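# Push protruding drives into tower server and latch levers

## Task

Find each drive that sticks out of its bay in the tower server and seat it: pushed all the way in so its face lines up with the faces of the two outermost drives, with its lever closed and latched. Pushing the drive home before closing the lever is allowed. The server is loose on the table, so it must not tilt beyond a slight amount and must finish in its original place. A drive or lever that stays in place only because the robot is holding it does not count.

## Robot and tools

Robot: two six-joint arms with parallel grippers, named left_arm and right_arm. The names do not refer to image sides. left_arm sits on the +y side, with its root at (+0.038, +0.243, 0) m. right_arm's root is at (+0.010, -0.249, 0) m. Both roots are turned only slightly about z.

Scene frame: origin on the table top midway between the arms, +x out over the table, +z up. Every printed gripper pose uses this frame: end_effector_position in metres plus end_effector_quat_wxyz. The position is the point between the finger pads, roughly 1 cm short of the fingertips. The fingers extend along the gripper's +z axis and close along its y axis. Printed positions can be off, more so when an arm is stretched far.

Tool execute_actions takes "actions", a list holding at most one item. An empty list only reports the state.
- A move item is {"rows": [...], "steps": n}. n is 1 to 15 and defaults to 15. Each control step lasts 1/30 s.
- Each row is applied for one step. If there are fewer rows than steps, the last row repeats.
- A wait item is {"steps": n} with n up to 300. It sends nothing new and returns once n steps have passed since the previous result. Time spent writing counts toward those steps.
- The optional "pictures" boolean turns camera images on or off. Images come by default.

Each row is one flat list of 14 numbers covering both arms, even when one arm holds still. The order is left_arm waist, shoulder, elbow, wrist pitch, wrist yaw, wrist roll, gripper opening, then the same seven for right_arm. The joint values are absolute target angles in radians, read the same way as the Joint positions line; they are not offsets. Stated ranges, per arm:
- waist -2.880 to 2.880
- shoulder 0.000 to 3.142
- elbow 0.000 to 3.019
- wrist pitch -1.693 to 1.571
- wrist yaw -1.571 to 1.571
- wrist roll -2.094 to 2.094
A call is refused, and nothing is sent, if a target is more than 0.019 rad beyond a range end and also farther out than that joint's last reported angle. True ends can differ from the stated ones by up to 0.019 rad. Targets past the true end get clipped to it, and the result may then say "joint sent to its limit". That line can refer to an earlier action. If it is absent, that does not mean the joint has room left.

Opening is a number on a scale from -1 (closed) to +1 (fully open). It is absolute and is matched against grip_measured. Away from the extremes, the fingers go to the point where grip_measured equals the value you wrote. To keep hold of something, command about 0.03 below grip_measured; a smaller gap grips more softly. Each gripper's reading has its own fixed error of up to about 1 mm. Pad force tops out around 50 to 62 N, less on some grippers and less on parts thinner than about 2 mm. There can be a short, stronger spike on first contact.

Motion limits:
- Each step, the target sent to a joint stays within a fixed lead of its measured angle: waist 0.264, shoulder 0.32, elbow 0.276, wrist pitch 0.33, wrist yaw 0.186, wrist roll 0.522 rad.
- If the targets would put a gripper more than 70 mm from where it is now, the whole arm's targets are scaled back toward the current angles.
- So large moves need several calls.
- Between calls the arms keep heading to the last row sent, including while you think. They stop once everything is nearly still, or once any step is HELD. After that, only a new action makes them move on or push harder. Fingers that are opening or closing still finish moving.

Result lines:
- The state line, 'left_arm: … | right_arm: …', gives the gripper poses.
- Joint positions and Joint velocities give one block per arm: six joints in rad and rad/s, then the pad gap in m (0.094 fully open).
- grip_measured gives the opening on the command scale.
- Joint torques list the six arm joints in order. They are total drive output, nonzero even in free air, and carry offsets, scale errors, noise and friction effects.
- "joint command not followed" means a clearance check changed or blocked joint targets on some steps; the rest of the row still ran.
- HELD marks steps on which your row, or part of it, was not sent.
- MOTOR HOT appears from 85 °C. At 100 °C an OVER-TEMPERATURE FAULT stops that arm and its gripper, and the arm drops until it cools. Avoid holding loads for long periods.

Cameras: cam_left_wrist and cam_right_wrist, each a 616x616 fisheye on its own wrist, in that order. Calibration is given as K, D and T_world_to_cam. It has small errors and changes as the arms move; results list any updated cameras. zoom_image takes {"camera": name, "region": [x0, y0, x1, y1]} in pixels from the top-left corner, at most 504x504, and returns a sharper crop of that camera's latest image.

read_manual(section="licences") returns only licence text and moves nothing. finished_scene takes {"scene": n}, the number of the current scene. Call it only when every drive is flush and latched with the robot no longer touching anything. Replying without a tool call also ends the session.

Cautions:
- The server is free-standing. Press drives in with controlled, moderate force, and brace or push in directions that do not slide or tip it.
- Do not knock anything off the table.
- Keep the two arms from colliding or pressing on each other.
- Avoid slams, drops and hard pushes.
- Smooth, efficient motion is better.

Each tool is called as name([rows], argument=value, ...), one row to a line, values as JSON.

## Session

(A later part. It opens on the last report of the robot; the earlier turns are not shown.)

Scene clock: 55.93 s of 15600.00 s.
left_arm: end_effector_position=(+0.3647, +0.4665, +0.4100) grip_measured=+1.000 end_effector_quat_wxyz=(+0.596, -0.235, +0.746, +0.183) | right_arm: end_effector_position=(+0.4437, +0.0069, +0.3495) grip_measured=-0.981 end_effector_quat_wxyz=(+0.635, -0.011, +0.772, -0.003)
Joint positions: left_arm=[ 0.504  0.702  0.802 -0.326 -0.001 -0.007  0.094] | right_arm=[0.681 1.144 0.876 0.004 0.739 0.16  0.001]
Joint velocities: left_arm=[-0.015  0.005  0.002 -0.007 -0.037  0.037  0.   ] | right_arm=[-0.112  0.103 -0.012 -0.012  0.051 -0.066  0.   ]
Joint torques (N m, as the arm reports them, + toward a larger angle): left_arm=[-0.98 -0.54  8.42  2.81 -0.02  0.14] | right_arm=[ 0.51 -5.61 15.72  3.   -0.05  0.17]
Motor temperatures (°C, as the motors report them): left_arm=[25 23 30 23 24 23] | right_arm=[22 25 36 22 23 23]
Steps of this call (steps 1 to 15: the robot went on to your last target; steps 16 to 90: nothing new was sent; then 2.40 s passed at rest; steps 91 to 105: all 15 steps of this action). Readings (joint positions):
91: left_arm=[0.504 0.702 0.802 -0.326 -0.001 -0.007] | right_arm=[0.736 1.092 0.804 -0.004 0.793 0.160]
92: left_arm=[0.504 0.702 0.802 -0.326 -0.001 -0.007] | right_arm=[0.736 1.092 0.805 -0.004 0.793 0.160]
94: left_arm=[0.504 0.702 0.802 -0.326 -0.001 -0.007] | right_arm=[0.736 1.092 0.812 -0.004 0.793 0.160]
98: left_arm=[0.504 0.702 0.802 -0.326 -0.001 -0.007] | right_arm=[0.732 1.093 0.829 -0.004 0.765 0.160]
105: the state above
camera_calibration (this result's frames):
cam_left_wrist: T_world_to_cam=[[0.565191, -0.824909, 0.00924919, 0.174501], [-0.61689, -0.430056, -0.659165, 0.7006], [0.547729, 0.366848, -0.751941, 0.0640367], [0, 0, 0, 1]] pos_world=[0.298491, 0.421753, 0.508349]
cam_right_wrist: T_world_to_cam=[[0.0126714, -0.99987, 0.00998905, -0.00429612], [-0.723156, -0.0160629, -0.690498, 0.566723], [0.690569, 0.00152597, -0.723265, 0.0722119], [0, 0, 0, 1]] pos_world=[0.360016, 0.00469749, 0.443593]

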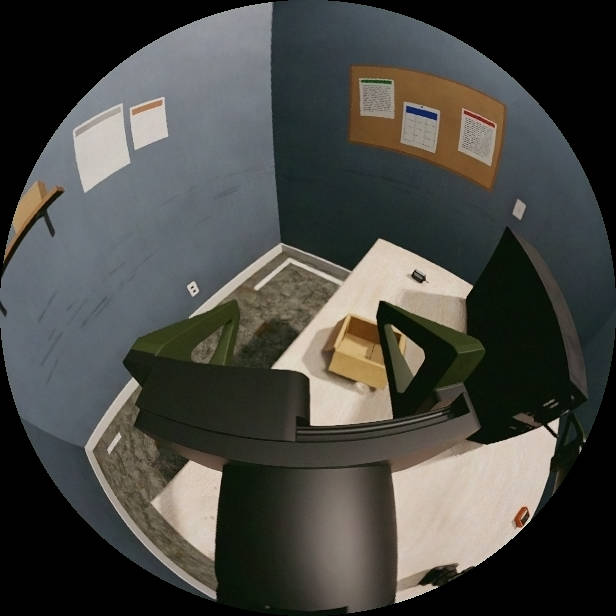

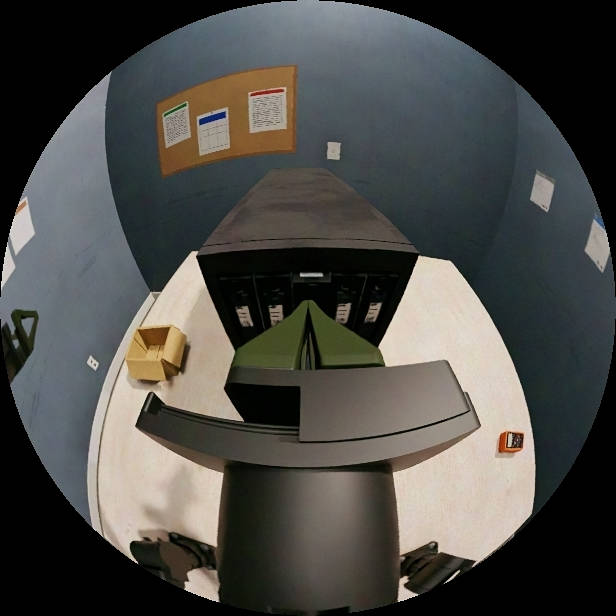

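execute_actions([
  {"rows":[[0.5,0.7,0.8,-0.3,0,0,1,0.65,1.19,0.935,0.02,0.715,0.17,-1],[0.5,0.7,0.8,-0.3,0,0,1,0.65,1.19,0.935,0.02,0.715,0.17,-1],[0.5,0.7,0.8,-0.3,0,0,1,0.65,1.19,0.935,0.02,0.715,0.17,-1],[0.5,0.7,0.8,-0.3,0,0,1,0.65,1.19,0.935,0.02,0.715,0.17,-1],[0.5,0.7,0.8,-0.3,0,0,1,0.65,1.19,0.935,0.02,0.715,0.17,-1],[0.5,0.7,0.8,-0.3,0,0,1,0.62,1.225,0.95,0.03,0.69,0.17,-1]],"steps":15},
])

zoom_image(camera="cam_right_wrist", region=[200,180,420,380])

Scene clock: 60.47 s of 15600.00 s.
left_arm: end_effector_position=(+0.3647, +0.4665, +0.4100) grip_measured=+1.000 end_effector_quat_wxyz=(+0.596, -0.235, +0.746, +0.183) | right_arm: end_effector_position=(+0.4672, +0.0029, +0.3332) grip_measured=-0.981 end_effector_quat_wxyz=(+0.624, -0.012, +0.781, -0.008)
Joint positions: left_arm=[ 0.504  0.702  0.802 -0.326 -0.001 -0.007  0.094] | right_arm=[0.631 1.2   0.893 0.016 0.693 0.16  0.001]
Joint velocities: left_arm=[-0.005 -0.015  0.007 -0.002 -0.066 -0.037  0.   ] | right_arm=[ 0.005 -0.005 -0.012  0.002 -0.022 -0.007 -0.   ]
Joint torques (N m, as the arm reports them, + toward a larger angle): left_arm=[-1.01 -0.44  8.44  2.82 -0.02  0.14] | right_arm=[-0.75 -5.65 15.76  3.12 -0.03  0.17]
Motor temperatures (°C, as the motors report them): left_arm=[25 23 30 23 24 23] | right_arm=[22 25 37 22 23 23]
Steps of this call (steps 1 to 15: the robot went on to your last target; steps 16 to 90: nothing new was sent; then 1.03 s passed at rest; steps 91 to 105: all 15 steps of this action). Readings (joint positions):
91: left_arm=[0.504 0.702 0.802 -0.326 -0.001 -0.007] | right_arm=[0.677 1.151 0.876 0.004 0.729 0.160]
92: left_arm=[0.504 0.702 0.802 -0.326 -0.001 -0.007] | right_arm=[0.675 1.153 0.876 0.004 0.722 0.160]
94: left_arm=[0.504 0.702 0.802 -0.326 -0.001 -0.007] | right_arm=[0.668 1.158 0.876 0.004 0.719 0.160]
98: left_arm=[0.504 0.702 0.802 -0.326 -0.001 -0.007] | right_arm=[0.645 1.183 0.883 0.009 0.695 0.160]
105: the state above
camera_calibration (this result's frames):
cam_left_wrist: T_world_to_cam=[[0.565191, -0.824909, 0.00924919, 0.174501], [-0.61689, -0.430056, -0.659165, 0.7006], [0.547729, 0.366848, -0.751941, 0.0640367], [0, 0, 0, 1]] pos_world=[0.298491, 0.421753, 0.508349]
cam_right_wrist: T_world_to_cam=[[0.00743792, -0.999799, 0.0186055, -0.00886717], [-0.74279, -0.0179807, -0.669283, 0.574509], [0.669483, -0.00884188, -0.742775, 0.0605646], [0, 0, 0, 1]] pos_world=[0.386259, 0.00200021, 0.42966]

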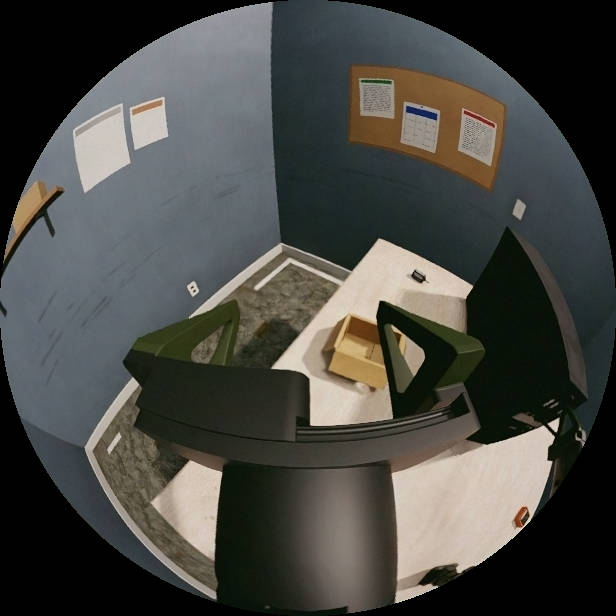

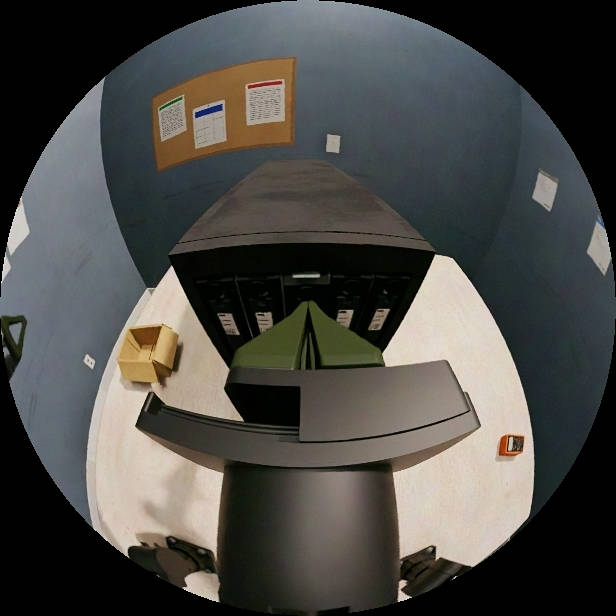

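Region (200, 180, 420, 380) of cam_right_wrist's 616x616 image, scaled by 2.291, with more detail than that image has; it fills the top 458 rows of this view, and the rest is white.

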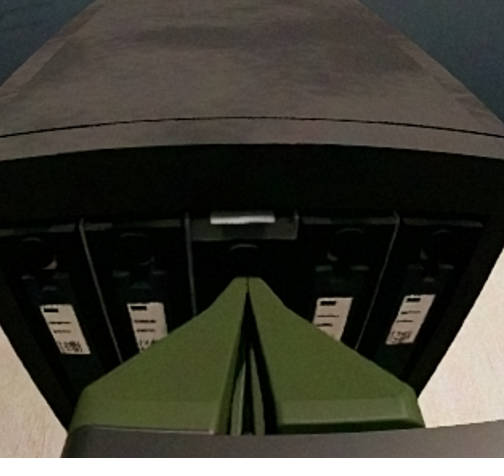

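execute_actions([
  {"rows":[[0.5,0.7,0.8,-0.3,0,0,1,0.61,1.245,0.98,0.03,0.67,0.17,-1],[0.5,0.7,0.8,-0.3,0,0,1,0.61,1.245,0.98,0.03,0.67,0.17,-1],[0.5,0.7,0.8,-0.3,0,0,1,0.61,1.245,0.98,0.03,0.67,0.17,-1],[0.5,0.7,0.8,-0.3,0,0,1,0.61,1.245,0.98,0.03,0.67,0.17,-1],[0.5,0.7,0.8,-0.3,0,0,1,0.61,1.245,0.98,0.03,0.67,0.17,-1],[0.5,0.7,0.8,-0.3,0,0,1,0.59,1.275,1.0,0.04,0.65,0.17,-1]],"steps":15},
])

zoom_image(camera="cam_right_wrist", region=[200,180,420,380])

Scene clock: 63.30 s of 15600.00 s.
left_arm: end_effector_position=(+0.3647, +0.4665, +0.4100) grip_measured=+1.000 end_effector_quat_wxyz=(+0.596, -0.235, +0.746, +0.183) | right_arm: end_effector_position=(+0.4719, +0.0057, +0.3315) grip_measured=-0.981 end_effector_quat_wxyz=(+0.621, -0.014, +0.783, -0.000)
Joint positions: left_arm=[ 0.504  0.702  0.802 -0.326 -0.001 -0.007  0.094] | right_arm=[0.623 1.211 0.901 0.016 0.669 0.167 0.001]
Joint velocities: left_arm=[-0.005 -0.015 -0.007 -0.002 -0.007 -0.007  0.   ] | right_arm=[ 0.005  0.015 -0.002  0.002 -0.11  -0.037 -0.   ]
Joint torques (N m, as the arm reports them, + toward a larger angle): left_arm=[-1.21 -0.5   8.46  2.9  -0.02  0.15] | right_arm=[-2.12 -3.3  19.17  3.44 -0.7   0.09]
Motor temperatures (°C, as the motors report them): left_arm=[25 23 30 23 24 23] | right_arm=[22 25 37 22 23 23]
Steps of this call (steps 1 to 15: the robot went on to your last target; steps 16 to 70: nothing new was sent; steps 71 to 85: all 15 steps of this action). Readings (joint positions):
71: left_arm=[0.504 0.702 0.802 -0.326 -0.001 -0.007] | right_arm=[0.631 1.201 0.894 0.016 0.686 0.160]
72: left_arm=[0.504 0.702 0.802 -0.326 -0.001 -0.007] | right_arm=[0.630 1.203 0.897 0.016 0.680 0.160]
74: left_arm=[0.504 0.702 0.802 -0.326 -0.001 -0.007] | right_arm=[0.628 1.209 0.899 0.016 0.679 0.161]
78: left_arm=[0.504 0.702 0.802 -0.326 -0.001 -0.007] | right_arm=[0.623 1.211 0.901 0.016 0.669 0.164]
85: the state above
camera_calibration (this result's frames):
cam_left_wrist: T_world_to_cam=[[0.565191, -0.824909, 0.00924919, 0.174501], [-0.61689, -0.430056, -0.659165, 0.7006], [0.547729, 0.366848, -0.751941, 0.0640367], [0, 0, 0, 1]] pos_world=[0.298491, 0.421753, 0.508349]
cam_right_wrist: T_world_to_cam=[[0.0209843, -0.999743, 0.00855766, -0.00907898], [-0.747137, -0.0213687, -0.664327, 0.577361], [0.664339, 0.00754667, -0.747393, 0.0600976], [0, 0, 0, 1]] pos_world=[0.391633, 0.00280728, 0.428551]

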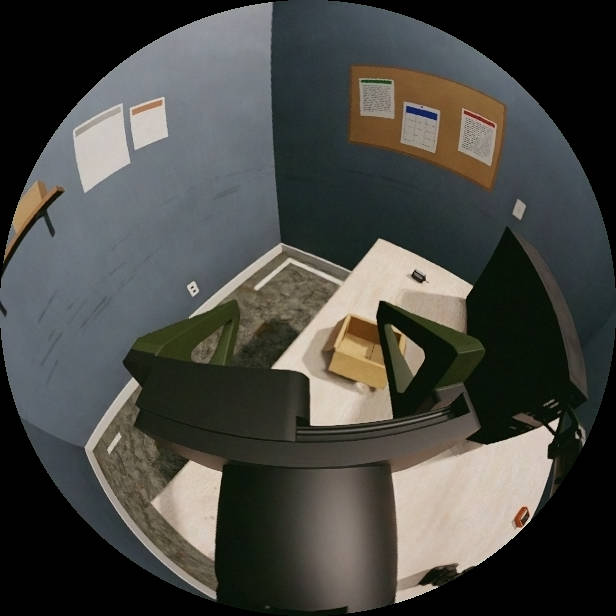

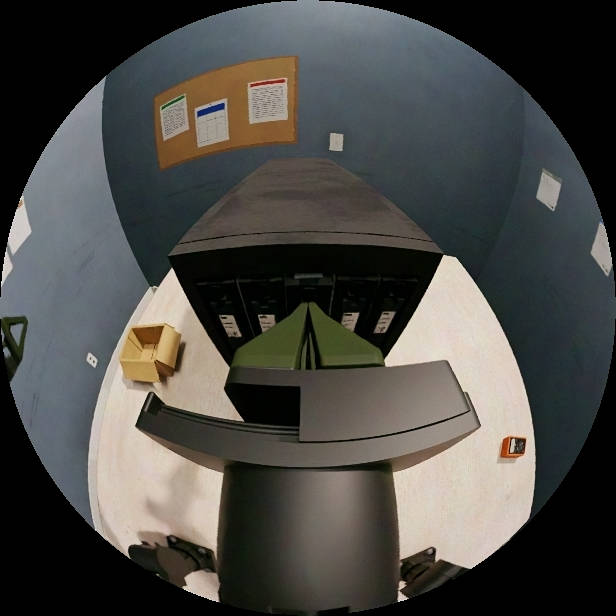

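Region (200, 180, 420, 380) of cam_right_wrist's 616x616 image, scaled by 2.291, with more detail than that image has; it fills the top 458 rows of this view, and the rest is white.

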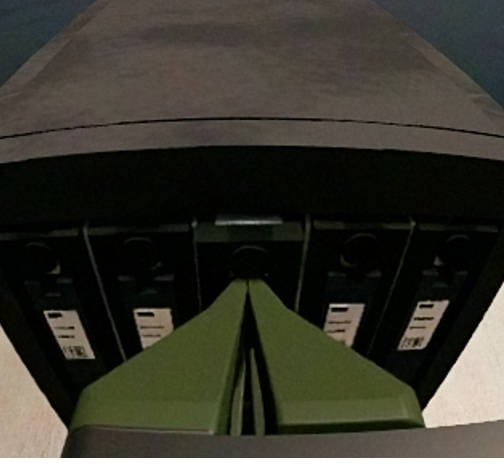

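execute_actions([
  {"rows":[[0.5,0.7,0.8,-0.3,0,0,1,0.68,1.14,0.90,0.0,0.74,0.17,-1],[0.5,0.7,0.8,-0.3,0,0,1,0.68,1.14,0.90,0.0,0.74,0.17,-1],[0.5,0.7,0.8,-0.3,0,0,1,0.68,1.14,0.90,0.0,0.74,0.17,-1],[0.5,0.7,0.8,-0.3,0,0,1,0.68,1.14,0.90,0.0,0.74,0.17,-1],[0.5,0.7,0.8,-0.3,0,0,1,0.68,1.14,0.90,0.0,0.74,0.17,-1],[0.5,0.7,0.8,-0.3,0,0,1,0.76,1.05,0.84,0.0,0.82,0.17,-1]],"steps":15},
], pictures=false)

execute_actions([
  {"rows":[[0.5,0.7,0.8,-0.3,0,0,1,0.76,1.06,0.74,0.0,0.82,0.17,-1]],"steps":15},
])

zoom_image(camera="cam_right_wrist", region=[200,180,420,380])

Scene clock: 66.97 s of 15600.00 s.
left_arm: end_effector_position=(+0.3647, +0.4665, +0.4100) grip_measured=+1.000 end_effector_quat_wxyz=(+0.596, -0.235, +0.746, +0.183) | right_arm: end_effector_position=(+0.4027, +0.0062, +0.3876) grip_measured=-0.981 end_effector_quat_wxyz=(+0.663, +0.006, +0.748, +0.021)
Joint positions: left_arm=[ 0.504  0.702  0.802 -0.326 -0.001 -0.007  0.094] | right_arm=[0.764 1.033 0.85  0.008 0.818 0.167 0.001]
Joint velocities: left_arm=[ 0.005  0.005 -0.022  0.002  0.007  0.066  0.   ] | right_arm=[ 0.005  0.005 -0.012 -0.002 -0.066 -0.066  0.001]
Joint torques (N m, as the arm reports them, + toward a larger angle): left_arm=[-1.02 -0.72  8.42  2.8  -0.02  0.15] | right_arm=[-0.11 -4.37 10.63  1.93  0.17  0.1 ]
Motor temperatures (°C, as the motors report them): left_arm=[25 23 30 23 24 23] | right_arm=[22 25 39 23 23 23]
Steps of this call (steps 1 to 15: the robot went on to your last target; steps 16 to 90: nothing new was sent; then 0.17 s passed at rest; steps 91 to 105: all 15 steps of this action). Readings (joint positions):
91: left_arm=[0.504 0.702 0.802 -0.326 -0.001 -0.007] | right_arm=[0.629 1.207 0.901 0.012 0.696 0.167]
92: left_arm=[0.504 0.702 0.802 -0.326 -0.001 -0.007] | right_arm=[0.641 1.203 0.901 0.009 0.718 0.167]
94: left_arm=[0.504 0.702 0.802 -0.326 -0.001 -0.007] | right_arm=[0.663 1.184 0.901 0.008 0.733 0.167]
98: left_arm=[0.504 0.702 0.802 -0.326 -0.001 -0.007] | right_arm=[0.718 1.109 0.868 0.008 0.811 0.167]
105: the state above

Scene clock: 67.47 s of 15600.00 s.
left_arm: end_effector_position=(+0.3647, +0.4665, +0.4100) grip_measured=+1.000 end_effector_quat_wxyz=(+0.596, -0.235, +0.746, +0.183) | right_arm: end_effector_position=(+0.3951, -0.0023, +0.3147) grip_measured=-0.981 end_effector_quat_wxyz=(+0.628, -0.028, +0.778, -0.019)
Joint positions: left_arm=[ 0.504  0.702  0.802 -0.326 -0.001 -0.007  0.094] | right_arm=[0.764 1.055 0.736 0.005 0.818 0.167 0.001]
Joint velocities: left_arm=[-0.015 -0.015 -0.012  0.007  0.037 -0.022  0.   ] | right_arm=[-0.024 -0.015  0.017  0.007 -0.051 -0.051  0.   ]
Joint torques (N m, as the arm reports them, + toward a larger angle): left_arm=[-1.07 -0.87  8.38  2.86 -0.01  0.16] | right_arm=[ 0.74 -4.9  11.5   2.23  0.23  0.11]
Motor temperatures (°C, as the motors report them): left_arm=[25 23 30 23 24 23] | right_arm=[22 25 39 23 23 23]
Steps of this call (steps 1 to 15: all 15 steps of this action). Readings (joint positions):
1: left_arm=[0.504 0.702 0.802 -0.326 -0.001 -0.007] | right_arm=[0.764 1.033 0.840 0.009 0.818 0.167]
2: left_arm=[0.504 0.702 0.802 -0.326 -0.001 -0.007] | right_arm=[0.764 1.031 0.823 0.009 0.818 0.167]
4: left_arm=[0.504 0.702 0.802 -0.326 -0.001 -0.007] | right_arm=[0.764 1.033 0.778 0.009 0.818 0.167]
8: left_arm=[0.504 0.702 0.802 -0.326 -0.001 -0.007] | right_arm=[0.764 1.051 0.736 0.005 0.818 0.167]
15: the state above
camera_calibration (this result's frames):
cam_left_wrist: T_world_to_cam=[[0.565191, -0.824909, 0.00924919, 0.174501], [-0.61689, -0.430056, -0.659165, 0.7006], [0.547729, 0.366848, -0.751941, 0.0640367], [0, 0, 0, 1]] pos_world=[0.298491, 0.421753, 0.508349]
cam_right_wrist: T_world_to_cam=[[0.0188408, -0.998367, 0.0539348, -0.0287777], [-0.735309, -0.0503883, -0.675857, 0.5075], [0.677471, -0.026925, -0.735057, 0.0894164], [0, 0, 0, 1]] pos_world=[0.313134, -0.000751097, 0.410276]

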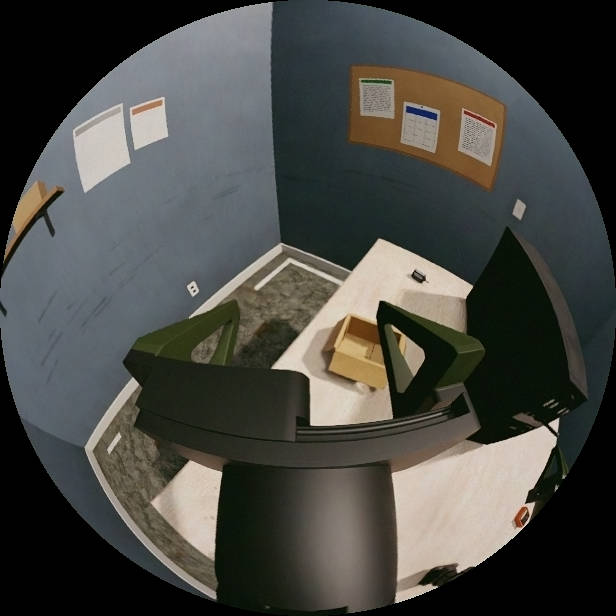

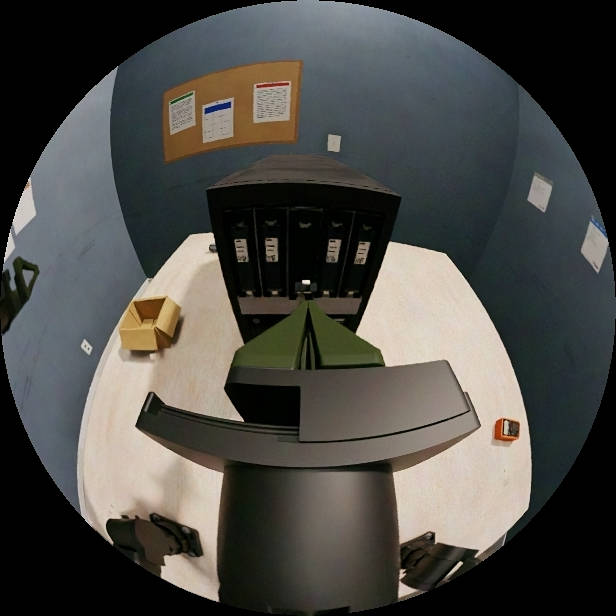

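Region (200, 180, 420, 380) of cam_right_wrist's 616x616 image, scaled by 2.291, with more detail than that image has; it fills the top 458 rows of this view, and the rest is white.

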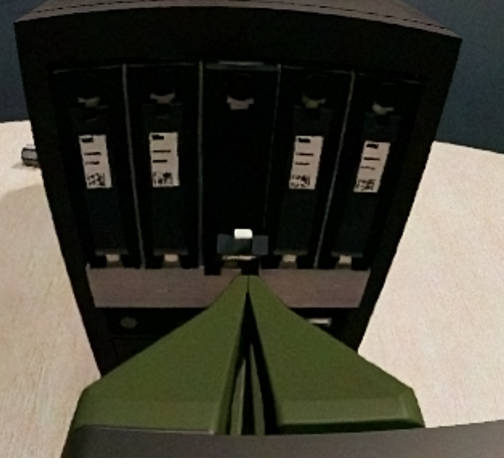

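execute_actions([
  {"rows":[[0.5,0.7,0.8,-0.3,0,0,1,0.76,1.06,0.69,0.0,0.82,0.17,-1],[0.5,0.7,0.8,-0.3,0,0,1,0.76,1.06,0.69,0.0,0.82,0.17,-1],[0.5,0.7,0.8,-0.3,0,0,1,0.76,1.06,0.69,0.0,0.82,0.17,-1],[0.5,0.7,0.8,-0.3,0,0,1,0.76,1.06,0.69,0.0,0.82,0.17,-1],[0.5,0.7,0.8,-0.3,0,0,1,0.76,1.06,0.69,0.0,0.82,0.17,-1],[0.5,0.7,0.8,-0.3,0,0,1,0.73,1.10,0.785,0.0,0.79,0.17,-1],[0.5,0.7,0.8,-0.3,0,0,1,0.73,1.10,0.785,0.0,0.79,0.17,-1],[0.5,0.7,0.8,-0.3,0,0,1,0.73,1.10,0.785,0.0,0.79,0.17,-1],[0.5,0.7,0.8,-0.3,0,0,1,0.73,1.10,0.785,0.0,0.79,0.17,-1],[0.5,0.7,0.8,-0.3,0,0,1,0.70,1.14,0.82,0.01,0.76,0.17,-1]],"steps":15},
])

Scene clock: 71.43 s of 15600.00 s.
left_arm: end_effector_position=(+0.3647, +0.4665, +0.4100) grip_measured=+1.000 end_effector_quat_wxyz=(+0.596, -0.235, +0.746, +0.183) | right_arm: end_effector_position=(+0.4200, -0.0036, +0.2955) grip_measured=-0.981 end_effector_quat_wxyz=(+0.610, -0.033, +0.791, -0.028)
Joint positions: left_arm=[ 0.504  0.702  0.802 -0.326 -0.001 -0.007  0.094] | right_arm=[0.707 1.125 0.76  0.004 0.764 0.167 0.001]
Joint velocities: left_arm=[-0.005 -0.005 -0.002  0.007  0.007  0.051  0.   ] | right_arm=[-0.073  0.083  0.061  0.002 -0.022  0.022 -0.001]
Joint torques (N m, as the arm reports them, + toward a larger angle): left_arm=[-1.2  -0.75  8.43  2.85 -0.03  0.14] | right_arm=[ 0.   -5.75 15.51  2.59 -0.01  0.11]
Motor temperatures (°C, as the motors report them): left_arm=[25 23 30 23 24 23] | right_arm=[22 25 38 22 23 23]
Steps of this call (steps 1 to 15: the robot went on to your last target; steps 16 to 90: nothing new was sent; then 0.47 s passed at rest; steps 91 to 105: all 15 steps of this action). Readings (joint positions):
91: left_arm=[0.504 0.702 0.802 -0.326 -0.001 -0.007] | right_arm=[0.764 1.055 0.733 0.005 0.818 0.167]
92: left_arm=[0.504 0.702 0.802 -0.326 -0.001 -0.007] | right_arm=[0.764 1.054 0.728 0.005 0.818 0.167]
94: left_arm=[0.504 0.702 0.802 -0.326 -0.001 -0.007] | right_arm=[0.764 1.054 0.713 0.005 0.818 0.167]
98: left_arm=[0.504 0.702 0.802 -0.326 -0.001 -0.007] | right_arm=[0.753 1.069 0.713 0.004 0.795 0.167]
105: the state above
camera_calibration (this result's frames):
cam_left_wrist: T_world_to_cam=[[0.565191, -0.824909, 0.00924919, 0.174501], [-0.61689, -0.430056, -0.659165, 0.7006], [0.547729, 0.366848, -0.751941, 0.0640367], [0, 0, 0, 1]] pos_world=[0.298491, 0.421753, 0.508349]
cam_right_wrist: T_world_to_cam=[[0.0156769, -0.997059, 0.0750188, -0.0344385], [-0.765106, -0.0602646, -0.641078, 0.514973], [0.643713, -0.0473473, -0.763801, 0.0810248], [0, 0, 0, 1]] pos_world=[0.342392, 0.000533763, 0.394608]

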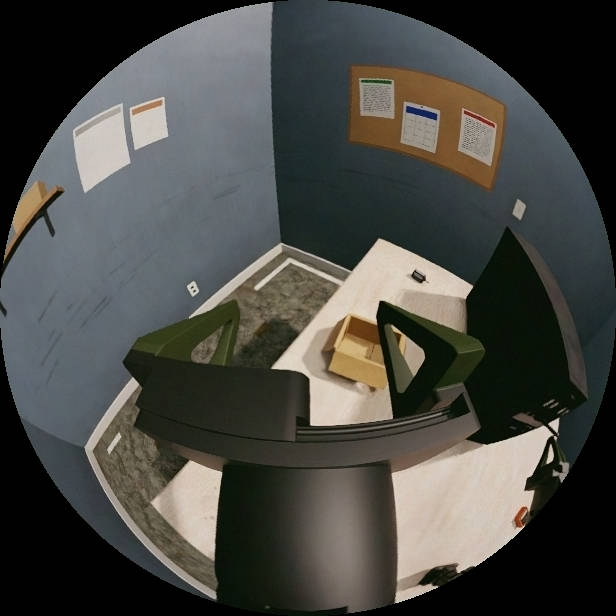

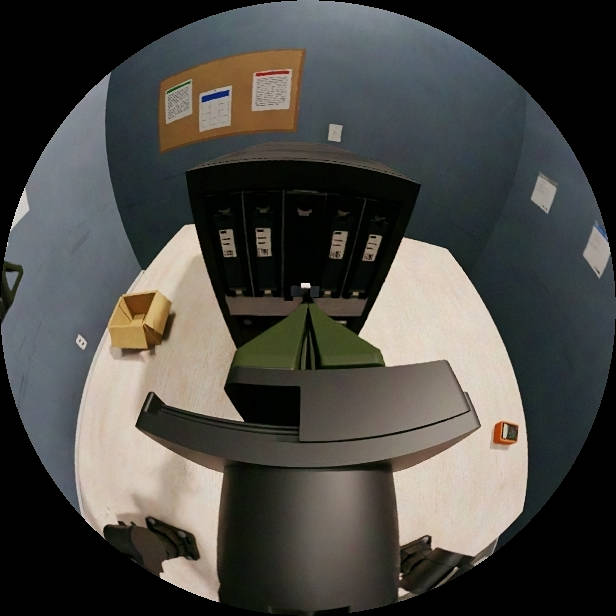

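execute_actions([
  {"rows":[[0.5,0.7,0.8,-0.3,0,0,1,0.69,1.165,0.85,0.01,0.74,0.17,-1],[0.5,0.7,0.8,-0.3,0,0,1,0.69,1.165,0.85,0.01,0.74,0.17,-1],[0.5,0.7,0.8,-0.3,0,0,1,0.69,1.165,0.85,0.01,0.74,0.17,-1],[0.5,0.7,0.8,-0.3,0,0,1,0.69,1.165,0.85,0.01,0.74,0.17,-1],[0.5,0.7,0.8,-0.3,0,0,1,0.665,1.195,0.885,0.02,0.715,0.17,-1],[0.5,0.7,0.8,-0.3,0,0,1,0.665,1.195,0.885,0.02,0.715,0.17,-1],[0.5,0.7,0.8,-0.3,0,0,1,0.665,1.195,0.885,0.02,0.715,0.17,-1],[0.5,0.7,0.8,-0.3,0,0,1,0.665,1.195,0.885,0.02,0.715,0.17,-1],[0.5,0.7,0.8,-0.3,0,0,1,0.64,1.225,0.92,0.03,0.69,0.17,-1]],"steps":15},
])

zoom_image(camera="cam_right_wrist", region=[200,180,420,380])

Scene clock: 76.57 s of 15600.00 s.
left_arm: end_effector_position=(+0.3647, +0.4665, +0.4100) grip_measured=+1.000 end_effector_quat_wxyz=(+0.596, -0.235, +0.746, +0.183) | right_arm: end_effector_position=(+0.4524, +0.0098, +0.3006) grip_measured=-0.981 end_effector_quat_wxyz=(+0.604, -0.035, +0.796, -0.014)
Joint positions: left_arm=[ 0.504  0.702  0.802 -0.326 -0.001 -0.007  0.094] | right_arm=[0.661 1.204 0.842 0.004 0.693 0.167 0.001]
Joint velocities: left_arm=[ 0.005 -0.005  0.017  0.012 -0.007 -0.051  0.   ] | right_arm=[ 0.005 -0.015 -0.027  0.012  0.022 -0.007  0.002]
Joint torques (N m, as the arm reports them, + toward a larger angle): left_arm=[-1.29 -0.47  8.42  2.78 -0.03  0.14] | right_arm=[-1.29 -5.68 17.4   3.31  0.05  0.11]
Motor temperatures (°C, as the motors report them): left_arm=[25 23 31 23 24 23] | right_arm=[22 25 39 22 23 23]
Steps of this call (steps 1 to 15: the robot went on to your last target; steps 16 to 90: nothing new was sent; then 1.63 s passed at rest; steps 91 to 105: all 15 steps of this action). Readings (joint positions):
91: left_arm=[0.504 0.702 0.802 -0.326 -0.001 -0.007] | right_arm=[0.705 1.127 0.763 0.004 0.755 0.167]
92: left_arm=[0.504 0.702 0.802 -0.326 -0.001 -0.007] | right_arm=[0.705 1.130 0.767 0.004 0.748 0.167]
94: left_arm=[0.504 0.702 0.802 -0.326 -0.001 -0.007] | right_arm=[0.704 1.138 0.777 0.004 0.744 0.167]
98: left_arm=[0.504 0.702 0.802 -0.326 -0.001 -0.007] | right_arm=[0.687 1.168 0.809 0.004 0.718 0.167]
105: the state above
camera_calibration (this result's frames):
cam_left_wrist: T_world_to_cam=[[0.565191, -0.824909, 0.00924919, 0.174501], [-0.61689, -0.430056, -0.659165, 0.7006], [0.547729, 0.366848, -0.751941, 0.0640367], [0, 0, 0, 1]] pos_world=[0.298491, 0.421753, 0.508349]
cam_right_wrist: T_world_to_cam=[[0.0376767, -0.997759, 0.0552912, -0.0259347], [-0.774016, -0.0641345, -0.629909, 0.544574], [0.632044, -0.0190633, -0.774698, 0.0729969], [0, 0, 0, 1]] pos_world=[0.376349, 0.010441, 0.401017]

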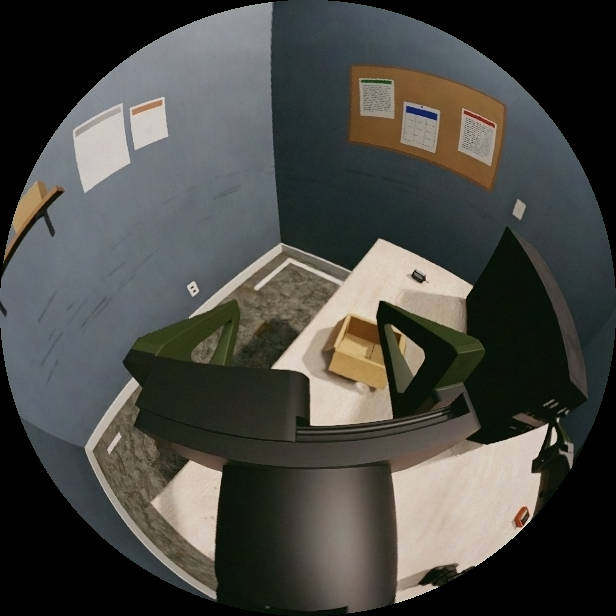

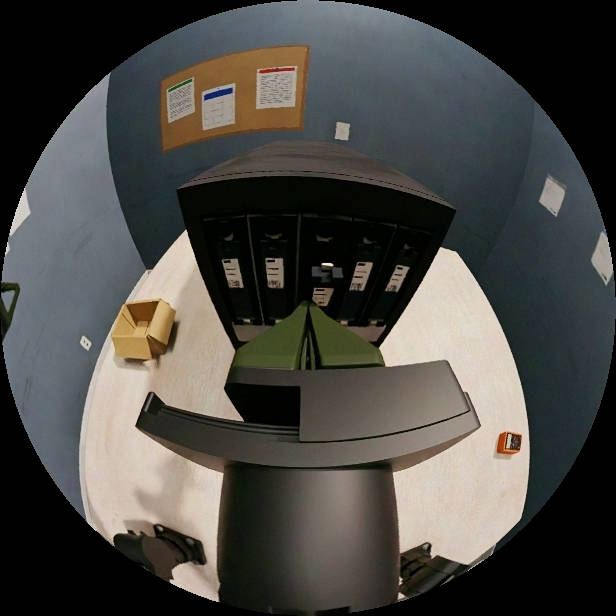

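Region (200, 180, 420, 380) of cam_right_wrist's 616x616 image, scaled by 2.291, with more detail than that image has; it fills the top 458 rows of this view, and the rest is white.

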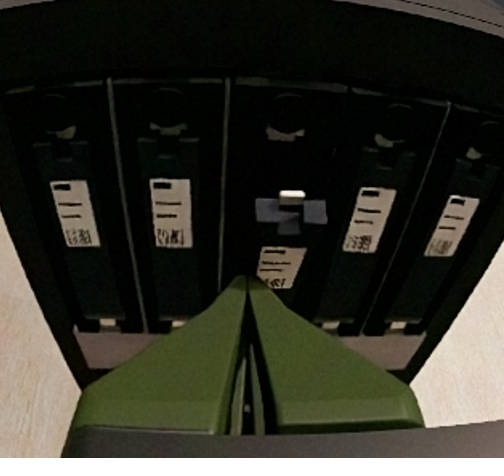

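execute_actions([
  {"rows":[[0.5,0.7,0.8,-0.3,0,0,1,0.625,1.215,0.94,0.03,0.70,0.17,-1],[0.5,0.7,0.8,-0.3,0,0,1,0.625,1.215,0.94,0.03,0.70,0.17,-1],[0.5,0.7,0.8,-0.3,0,0,1,0.625,1.215,0.94,0.03,0.70,0.17,-1],[0.5,0.7,0.8,-0.3,0,0,1,0.625,1.215,0.94,0.03,0.70,0.17,-1],[0.5,0.7,0.8,-0.3,0,0,1,0.625,1.215,0.94,0.03,0.70,0.17,-1],[0.5,0.7,0.8,-0.3,0,0,1,0.625,1.215,0.94,0.03,0.70,0.17,-1],[0.5,0.7,0.8,-0.3,0,0,1,0.625,1.215,0.94,0.03,0.70,0.17,-1],[0.5,0.7,0.8,-0.3,0,0,1,0.605,1.25,0.97,0.03,0.68,0.17,-1]],"steps":15},
])

zoom_image(camera="cam_right_wrist", region=[200,180,420,380])

Scene clock: 80.10 s of 15600.00 s.
left_arm: end_effector_position=(+0.3647, +0.4665, +0.4100) grip_measured=+1.000 end_effector_quat_wxyz=(+0.596, -0.235, +0.746, +0.183) | right_arm: end_effector_position=(+0.4706, +0.0062, +0.3128) grip_measured=-0.981 end_effector_quat_wxyz=(+0.609, -0.022, +0.793, -0.014)
Joint positions: left_arm=[ 0.504  0.702  0.802 -0.326 -0.001 -0.007  0.094] | right_arm=[0.629 1.229 0.887 0.004 0.681 0.167 0.001]
Joint velocities: left_arm=[ 0.005 -0.015 -0.002  0.002  0.037  0.022  0.   ] | right_arm=[-0.005 -0.015 -0.002  0.002 -0.037  0.037  0.   ]
Joint torques (N m, as the arm reports them, + toward a larger angle): left_arm=[-1.17 -0.47  8.44  2.87 -0.02  0.15] | right_arm=[-1.37 -6.58 17.85  3.52  0.09  0.11]
Motor temperatures (°C, as the motors report them): left_arm=[25 23 31 23 24 23] | right_arm=[22 25 40 23 23 23]
Steps of this call (steps 1 to 15: the robot went on to your last target; steps 16 to 90: nothing new was sent; then 0.03 s passed at rest; steps 91 to 105: all 15 steps of this action). Readings (joint positions):
91: left_arm=[0.504 0.702 0.802 -0.326 -0.001 -0.007] | right_arm=[0.660 1.204 0.843 0.004 0.693 0.167]
92: left_arm=[0.504 0.702 0.802 -0.326 -0.001 -0.007] | right_arm=[0.660 1.204 0.844 0.004 0.693 0.167]
94: left_arm=[0.504 0.702 0.802 -0.326 -0.001 -0.007] | right_arm=[0.657 1.204 0.845 0.004 0.693 0.167]
98: left_arm=[0.504 0.702 0.802 -0.326 -0.001 -0.007] | right_arm=[0.652 1.206 0.850 0.004 0.689 0.167]
105: the state above
camera_calibration (this result's frames):
cam_left_wrist: T_world_to_cam=[[0.565191, -0.824909, 0.00924919, 0.174501], [-0.61689, -0.430056, -0.659165, 0.7006], [0.547729, 0.366848, -0.751941, 0.0640367], [0, 0, 0, 1]] pos_world=[0.298491, 0.421753, 0.508349]
cam_right_wrist: T_world_to_cam=[[0.0161899, -0.999096, 0.0393037, -0.0158017], [-0.767461, -0.0376131, -0.639991, 0.565985], [0.640891, -0.0198027, -0.767377, 0.0644396], [0, 0, 0, 1]] pos_world=[0.393329, 0.00677716, 0.412296]

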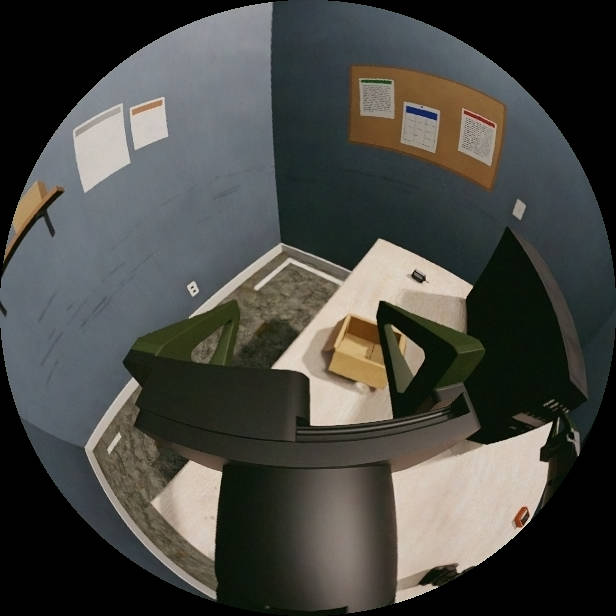

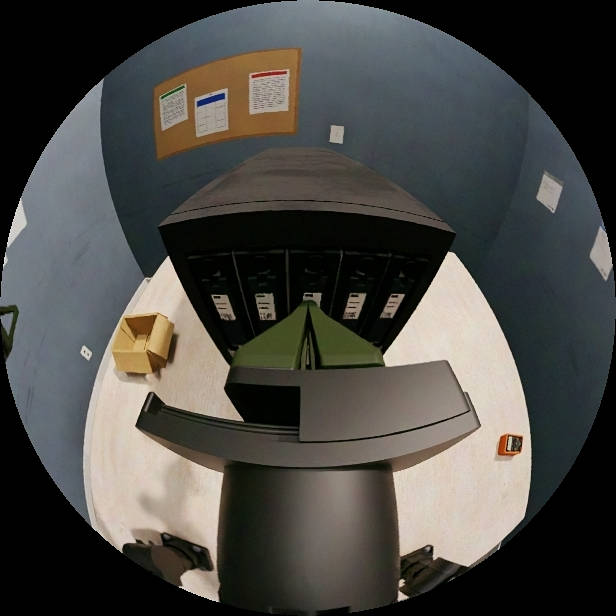

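Region (200, 180, 420, 380) of cam_right_wrist's 616x616 image, scaled by 2.291, with more detail than that image has; it fills the top 458 rows of this view, and the rest is white.

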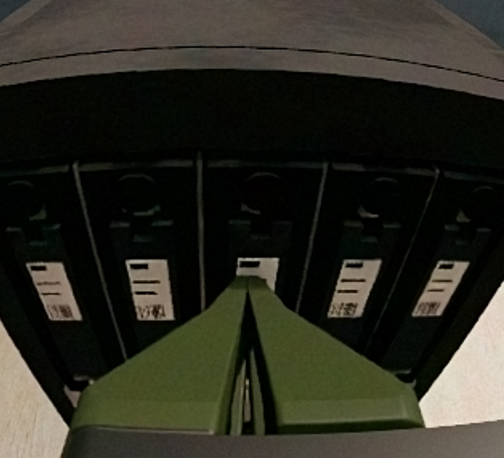

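execute_actions([
  {"rows":[[0.5,0.7,0.8,-0.3,0,0,1,0.585,1.285,0.99,0.03,0.665,0.17,-1]],"steps":15},
], pictures=false)

execute_actions([
  {"rows":[[0.5,0.7,0.8,-0.3,0,0,1,0.64,1.2,0.93,0.03,0.70,0.17,-1],[0.5,0.7,0.8,-0.3,0,0,1,0.64,1.2,0.93,0.03,0.70,0.17,-1],[0.5,0.7,0.8,-0.3,0,0,1,0.64,1.2,0.93,0.03,0.70,0.17,-1],[0.5,0.7,0.8,-0.3,0,0,1,0.64,1.2,0.93,0.03,0.70,0.17,-1],[0.5,0.7,0.8,-0.3,0,0,1,0.76,1.05,0.78,0.0,0.82,0.17,-1]],"steps":15},
])

zoom_image(camera="cam_right_wrist", region=[200,160,420,360])

Scene clock: 82.83 s of 15600.00 s.
left_arm: end_effector_position=(+0.3647, +0.4665, +0.4100) grip_measured=+1.000 end_effector_quat_wxyz=(+0.596, -0.235, +0.746, +0.183) | right_arm: end_effector_position=(+0.4712, +0.0070, +0.3129) grip_measured=-0.981 end_effector_quat_wxyz=(+0.609, -0.023, +0.793, -0.012)
Joint positions: left_arm=[ 0.504  0.702  0.802 -0.326 -0.001 -0.007  0.094] | right_arm=[0.628 1.23  0.888 0.004 0.674 0.167 0.001]
Joint velocities: left_arm=[ 0.005 -0.015  0.002 -0.017  0.037 -0.007  0.   ] | right_arm=[ 0.005  0.005  0.002  0.002  0.007 -0.095  0.001]
Joint torques (N m, as the arm reports them, + toward a larger angle): left_arm=[-1.07 -0.58  8.41  2.81 -0.03  0.15] | right_arm=[-2.74 -4.04 19.31  3.51 -0.26  0.11]
Motor temperatures (°C, as the motors report them): left_arm=[25 23 31 23 24 23] | right_arm=[22 25 40 23 23 23]
Steps of this call (steps 1 to 15: the robot went on to your last target; steps 16 to 67: nothing new was sent; steps 68 to 82: all 15 steps of this action). Readings (joint positions):
68: left_arm=[0.504 0.702 0.802 -0.326 -0.001 -0.007] | right_arm=[0.628 1.230 0.888 0.004 0.679 0.167]
69: left_arm=[0.504 0.702 0.802 -0.326 -0.001 -0.007] | right_arm=[0.628 1.230 0.888 0.004 0.676 0.167]
71: left_arm=[0.504 0.702 0.802 -0.326 -0.001 -0.007] | right_arm=[0.628 1.230 0.888 0.004 0.674 0.167]
75: left_arm=[0.504 0.702 0.802 -0.326 -0.001 -0.007] | right_arm=[0.628 1.230 0.888 0.004 0.674 0.167]
82: the state above

Scene clock: 83.33 s of 15600.00 s.
left_arm: end_effector_position=(+0.3647, +0.4665, +0.4100) grip_measured=+1.000 end_effector_quat_wxyz=(+0.596, -0.235, +0.746, +0.183) | right_arm: end_effector_position=(+0.3942, +0.0014, +0.3495) grip_measured=-0.981 end_effector_quat_wxyz=(+0.646, -0.013, +0.763, +0.004)
Joint positions: left_arm=[ 0.504  0.702  0.802 -0.326 -0.001 -0.007  0.094] | right_arm=[0.771 1.027 0.779 0.005 0.818 0.167 0.001]
Joint velocities: left_arm=[-0.015 -0.015 -0.002  0.007  0.037  0.022  0.   ] | right_arm=[-0.024  0.005 -0.012 -0.007 -0.066  0.037  0.   ]
Joint torques (N m, as the arm reports them, + toward a larger angle): left_arm=[-1.04 -0.57  8.43  2.86 -0.02  0.15] | right_arm=[-0.29 -3.2  11.45  2.08  0.19  0.11]
Motor temperatures (°C, as the motors report them): left_arm=[25 23 31 23 24 23] | right_arm=[22 25 40 23 23 23]
Steps of this call (steps 1 to 15: all 15 steps of this action). Readings (joint positions):
1: left_arm=[0.504 0.702 0.802 -0.326 -0.001 -0.007] | right_arm=[0.630 1.227 0.888 0.004 0.683 0.167]
2: left_arm=[0.504 0.702 0.802 -0.326 -0.001 -0.007] | right_arm=[0.633 1.227 0.888 0.004 0.691 0.167]
4: left_arm=[0.504 0.702 0.802 -0.326 -0.001 -0.007] | right_arm=[0.634 1.222 0.888 0.009 0.695 0.167]
8: left_arm=[0.504 0.702 0.802 -0.326 -0.001 -0.007] | right_arm=[0.715 1.115 0.799 0.007 0.814 0.167]
15: the state above
camera_calibration (this result's frames):
cam_left_wrist: T_world_to_cam=[[0.565191, -0.824909, 0.00924919, 0.174501], [-0.61689, -0.430056, -0.659165, 0.7006], [0.547729, 0.366848, -0.751941, 0.0640367], [0, 0, 0, 1]] pos_world=[0.298491, 0.421753, 0.508349]
cam_right_wrist: T_world_to_cam=[[0.0247866, -0.999691, 0.00212308, -0.0111563], [-0.703014, -0.0189405, -0.710924, 0.530018], [0.710744, 0.0161288, -0.703266, 0.0915246], [0, 0, 0, 1]] pos_world=[0.307836, -0.00259021, 0.441192]

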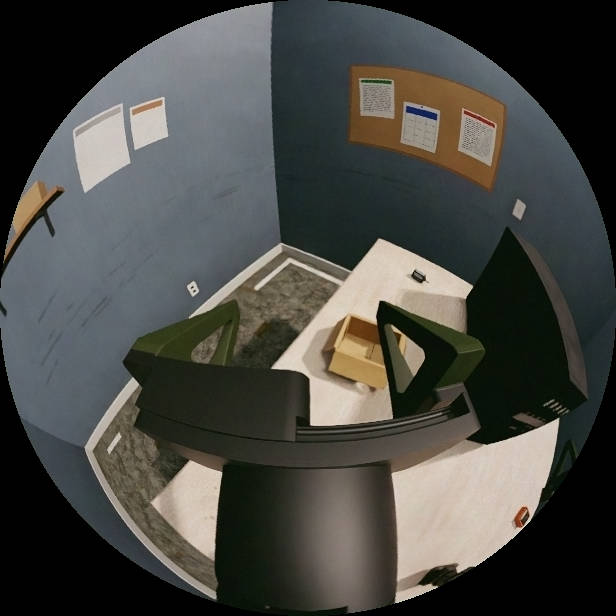

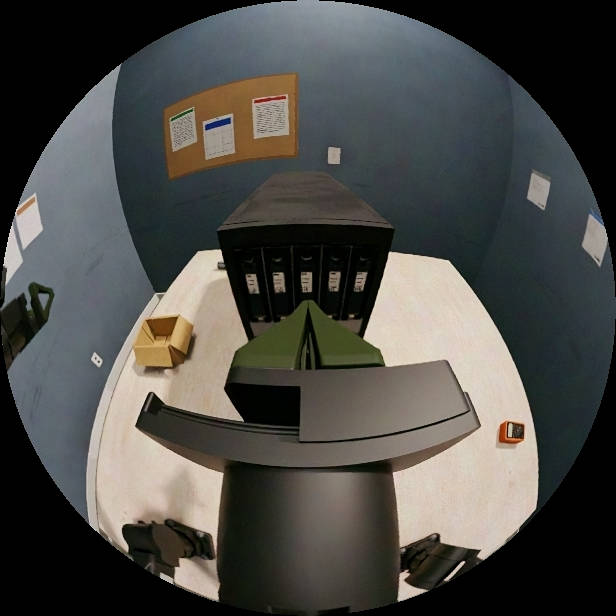

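Region (200, 160, 420, 360) of cam_right_wrist's 616x616 image, scaled by 2.291, with more detail than that image has; it fills the top 458 rows of this view, and the rest is white.

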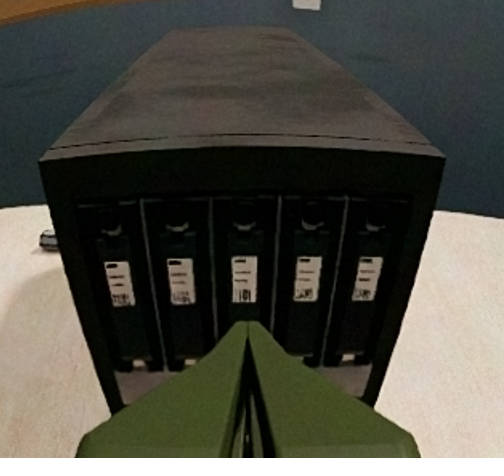

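zoom_image(camera="cam_left_wrist", region=[490,370,590,450])

zoom_image(camera="cam_right_wrist", region=[225,230,390,320])

Region (490, 370, 590, 450) of cam_left_wrist's 616x616 image, scaled by 5.040, with more detail than that image has; it fills the top 403 rows of this view, and the rest is white.

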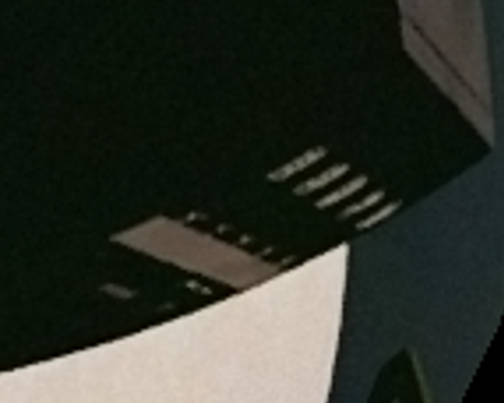

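Region (225, 230, 390, 320) of cam_right_wrist's 616x616 image, scaled by 3.055, with more detail than that image has; it fills the top 275 rows of this view, and the rest is white.

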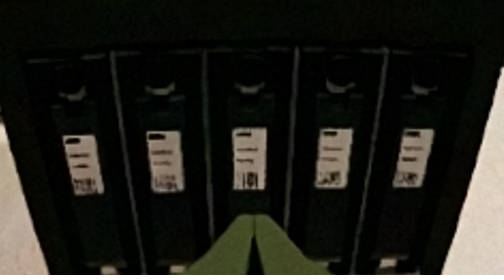

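All look even.

finished_scene(scene=1)

The scene is finished: the task was done.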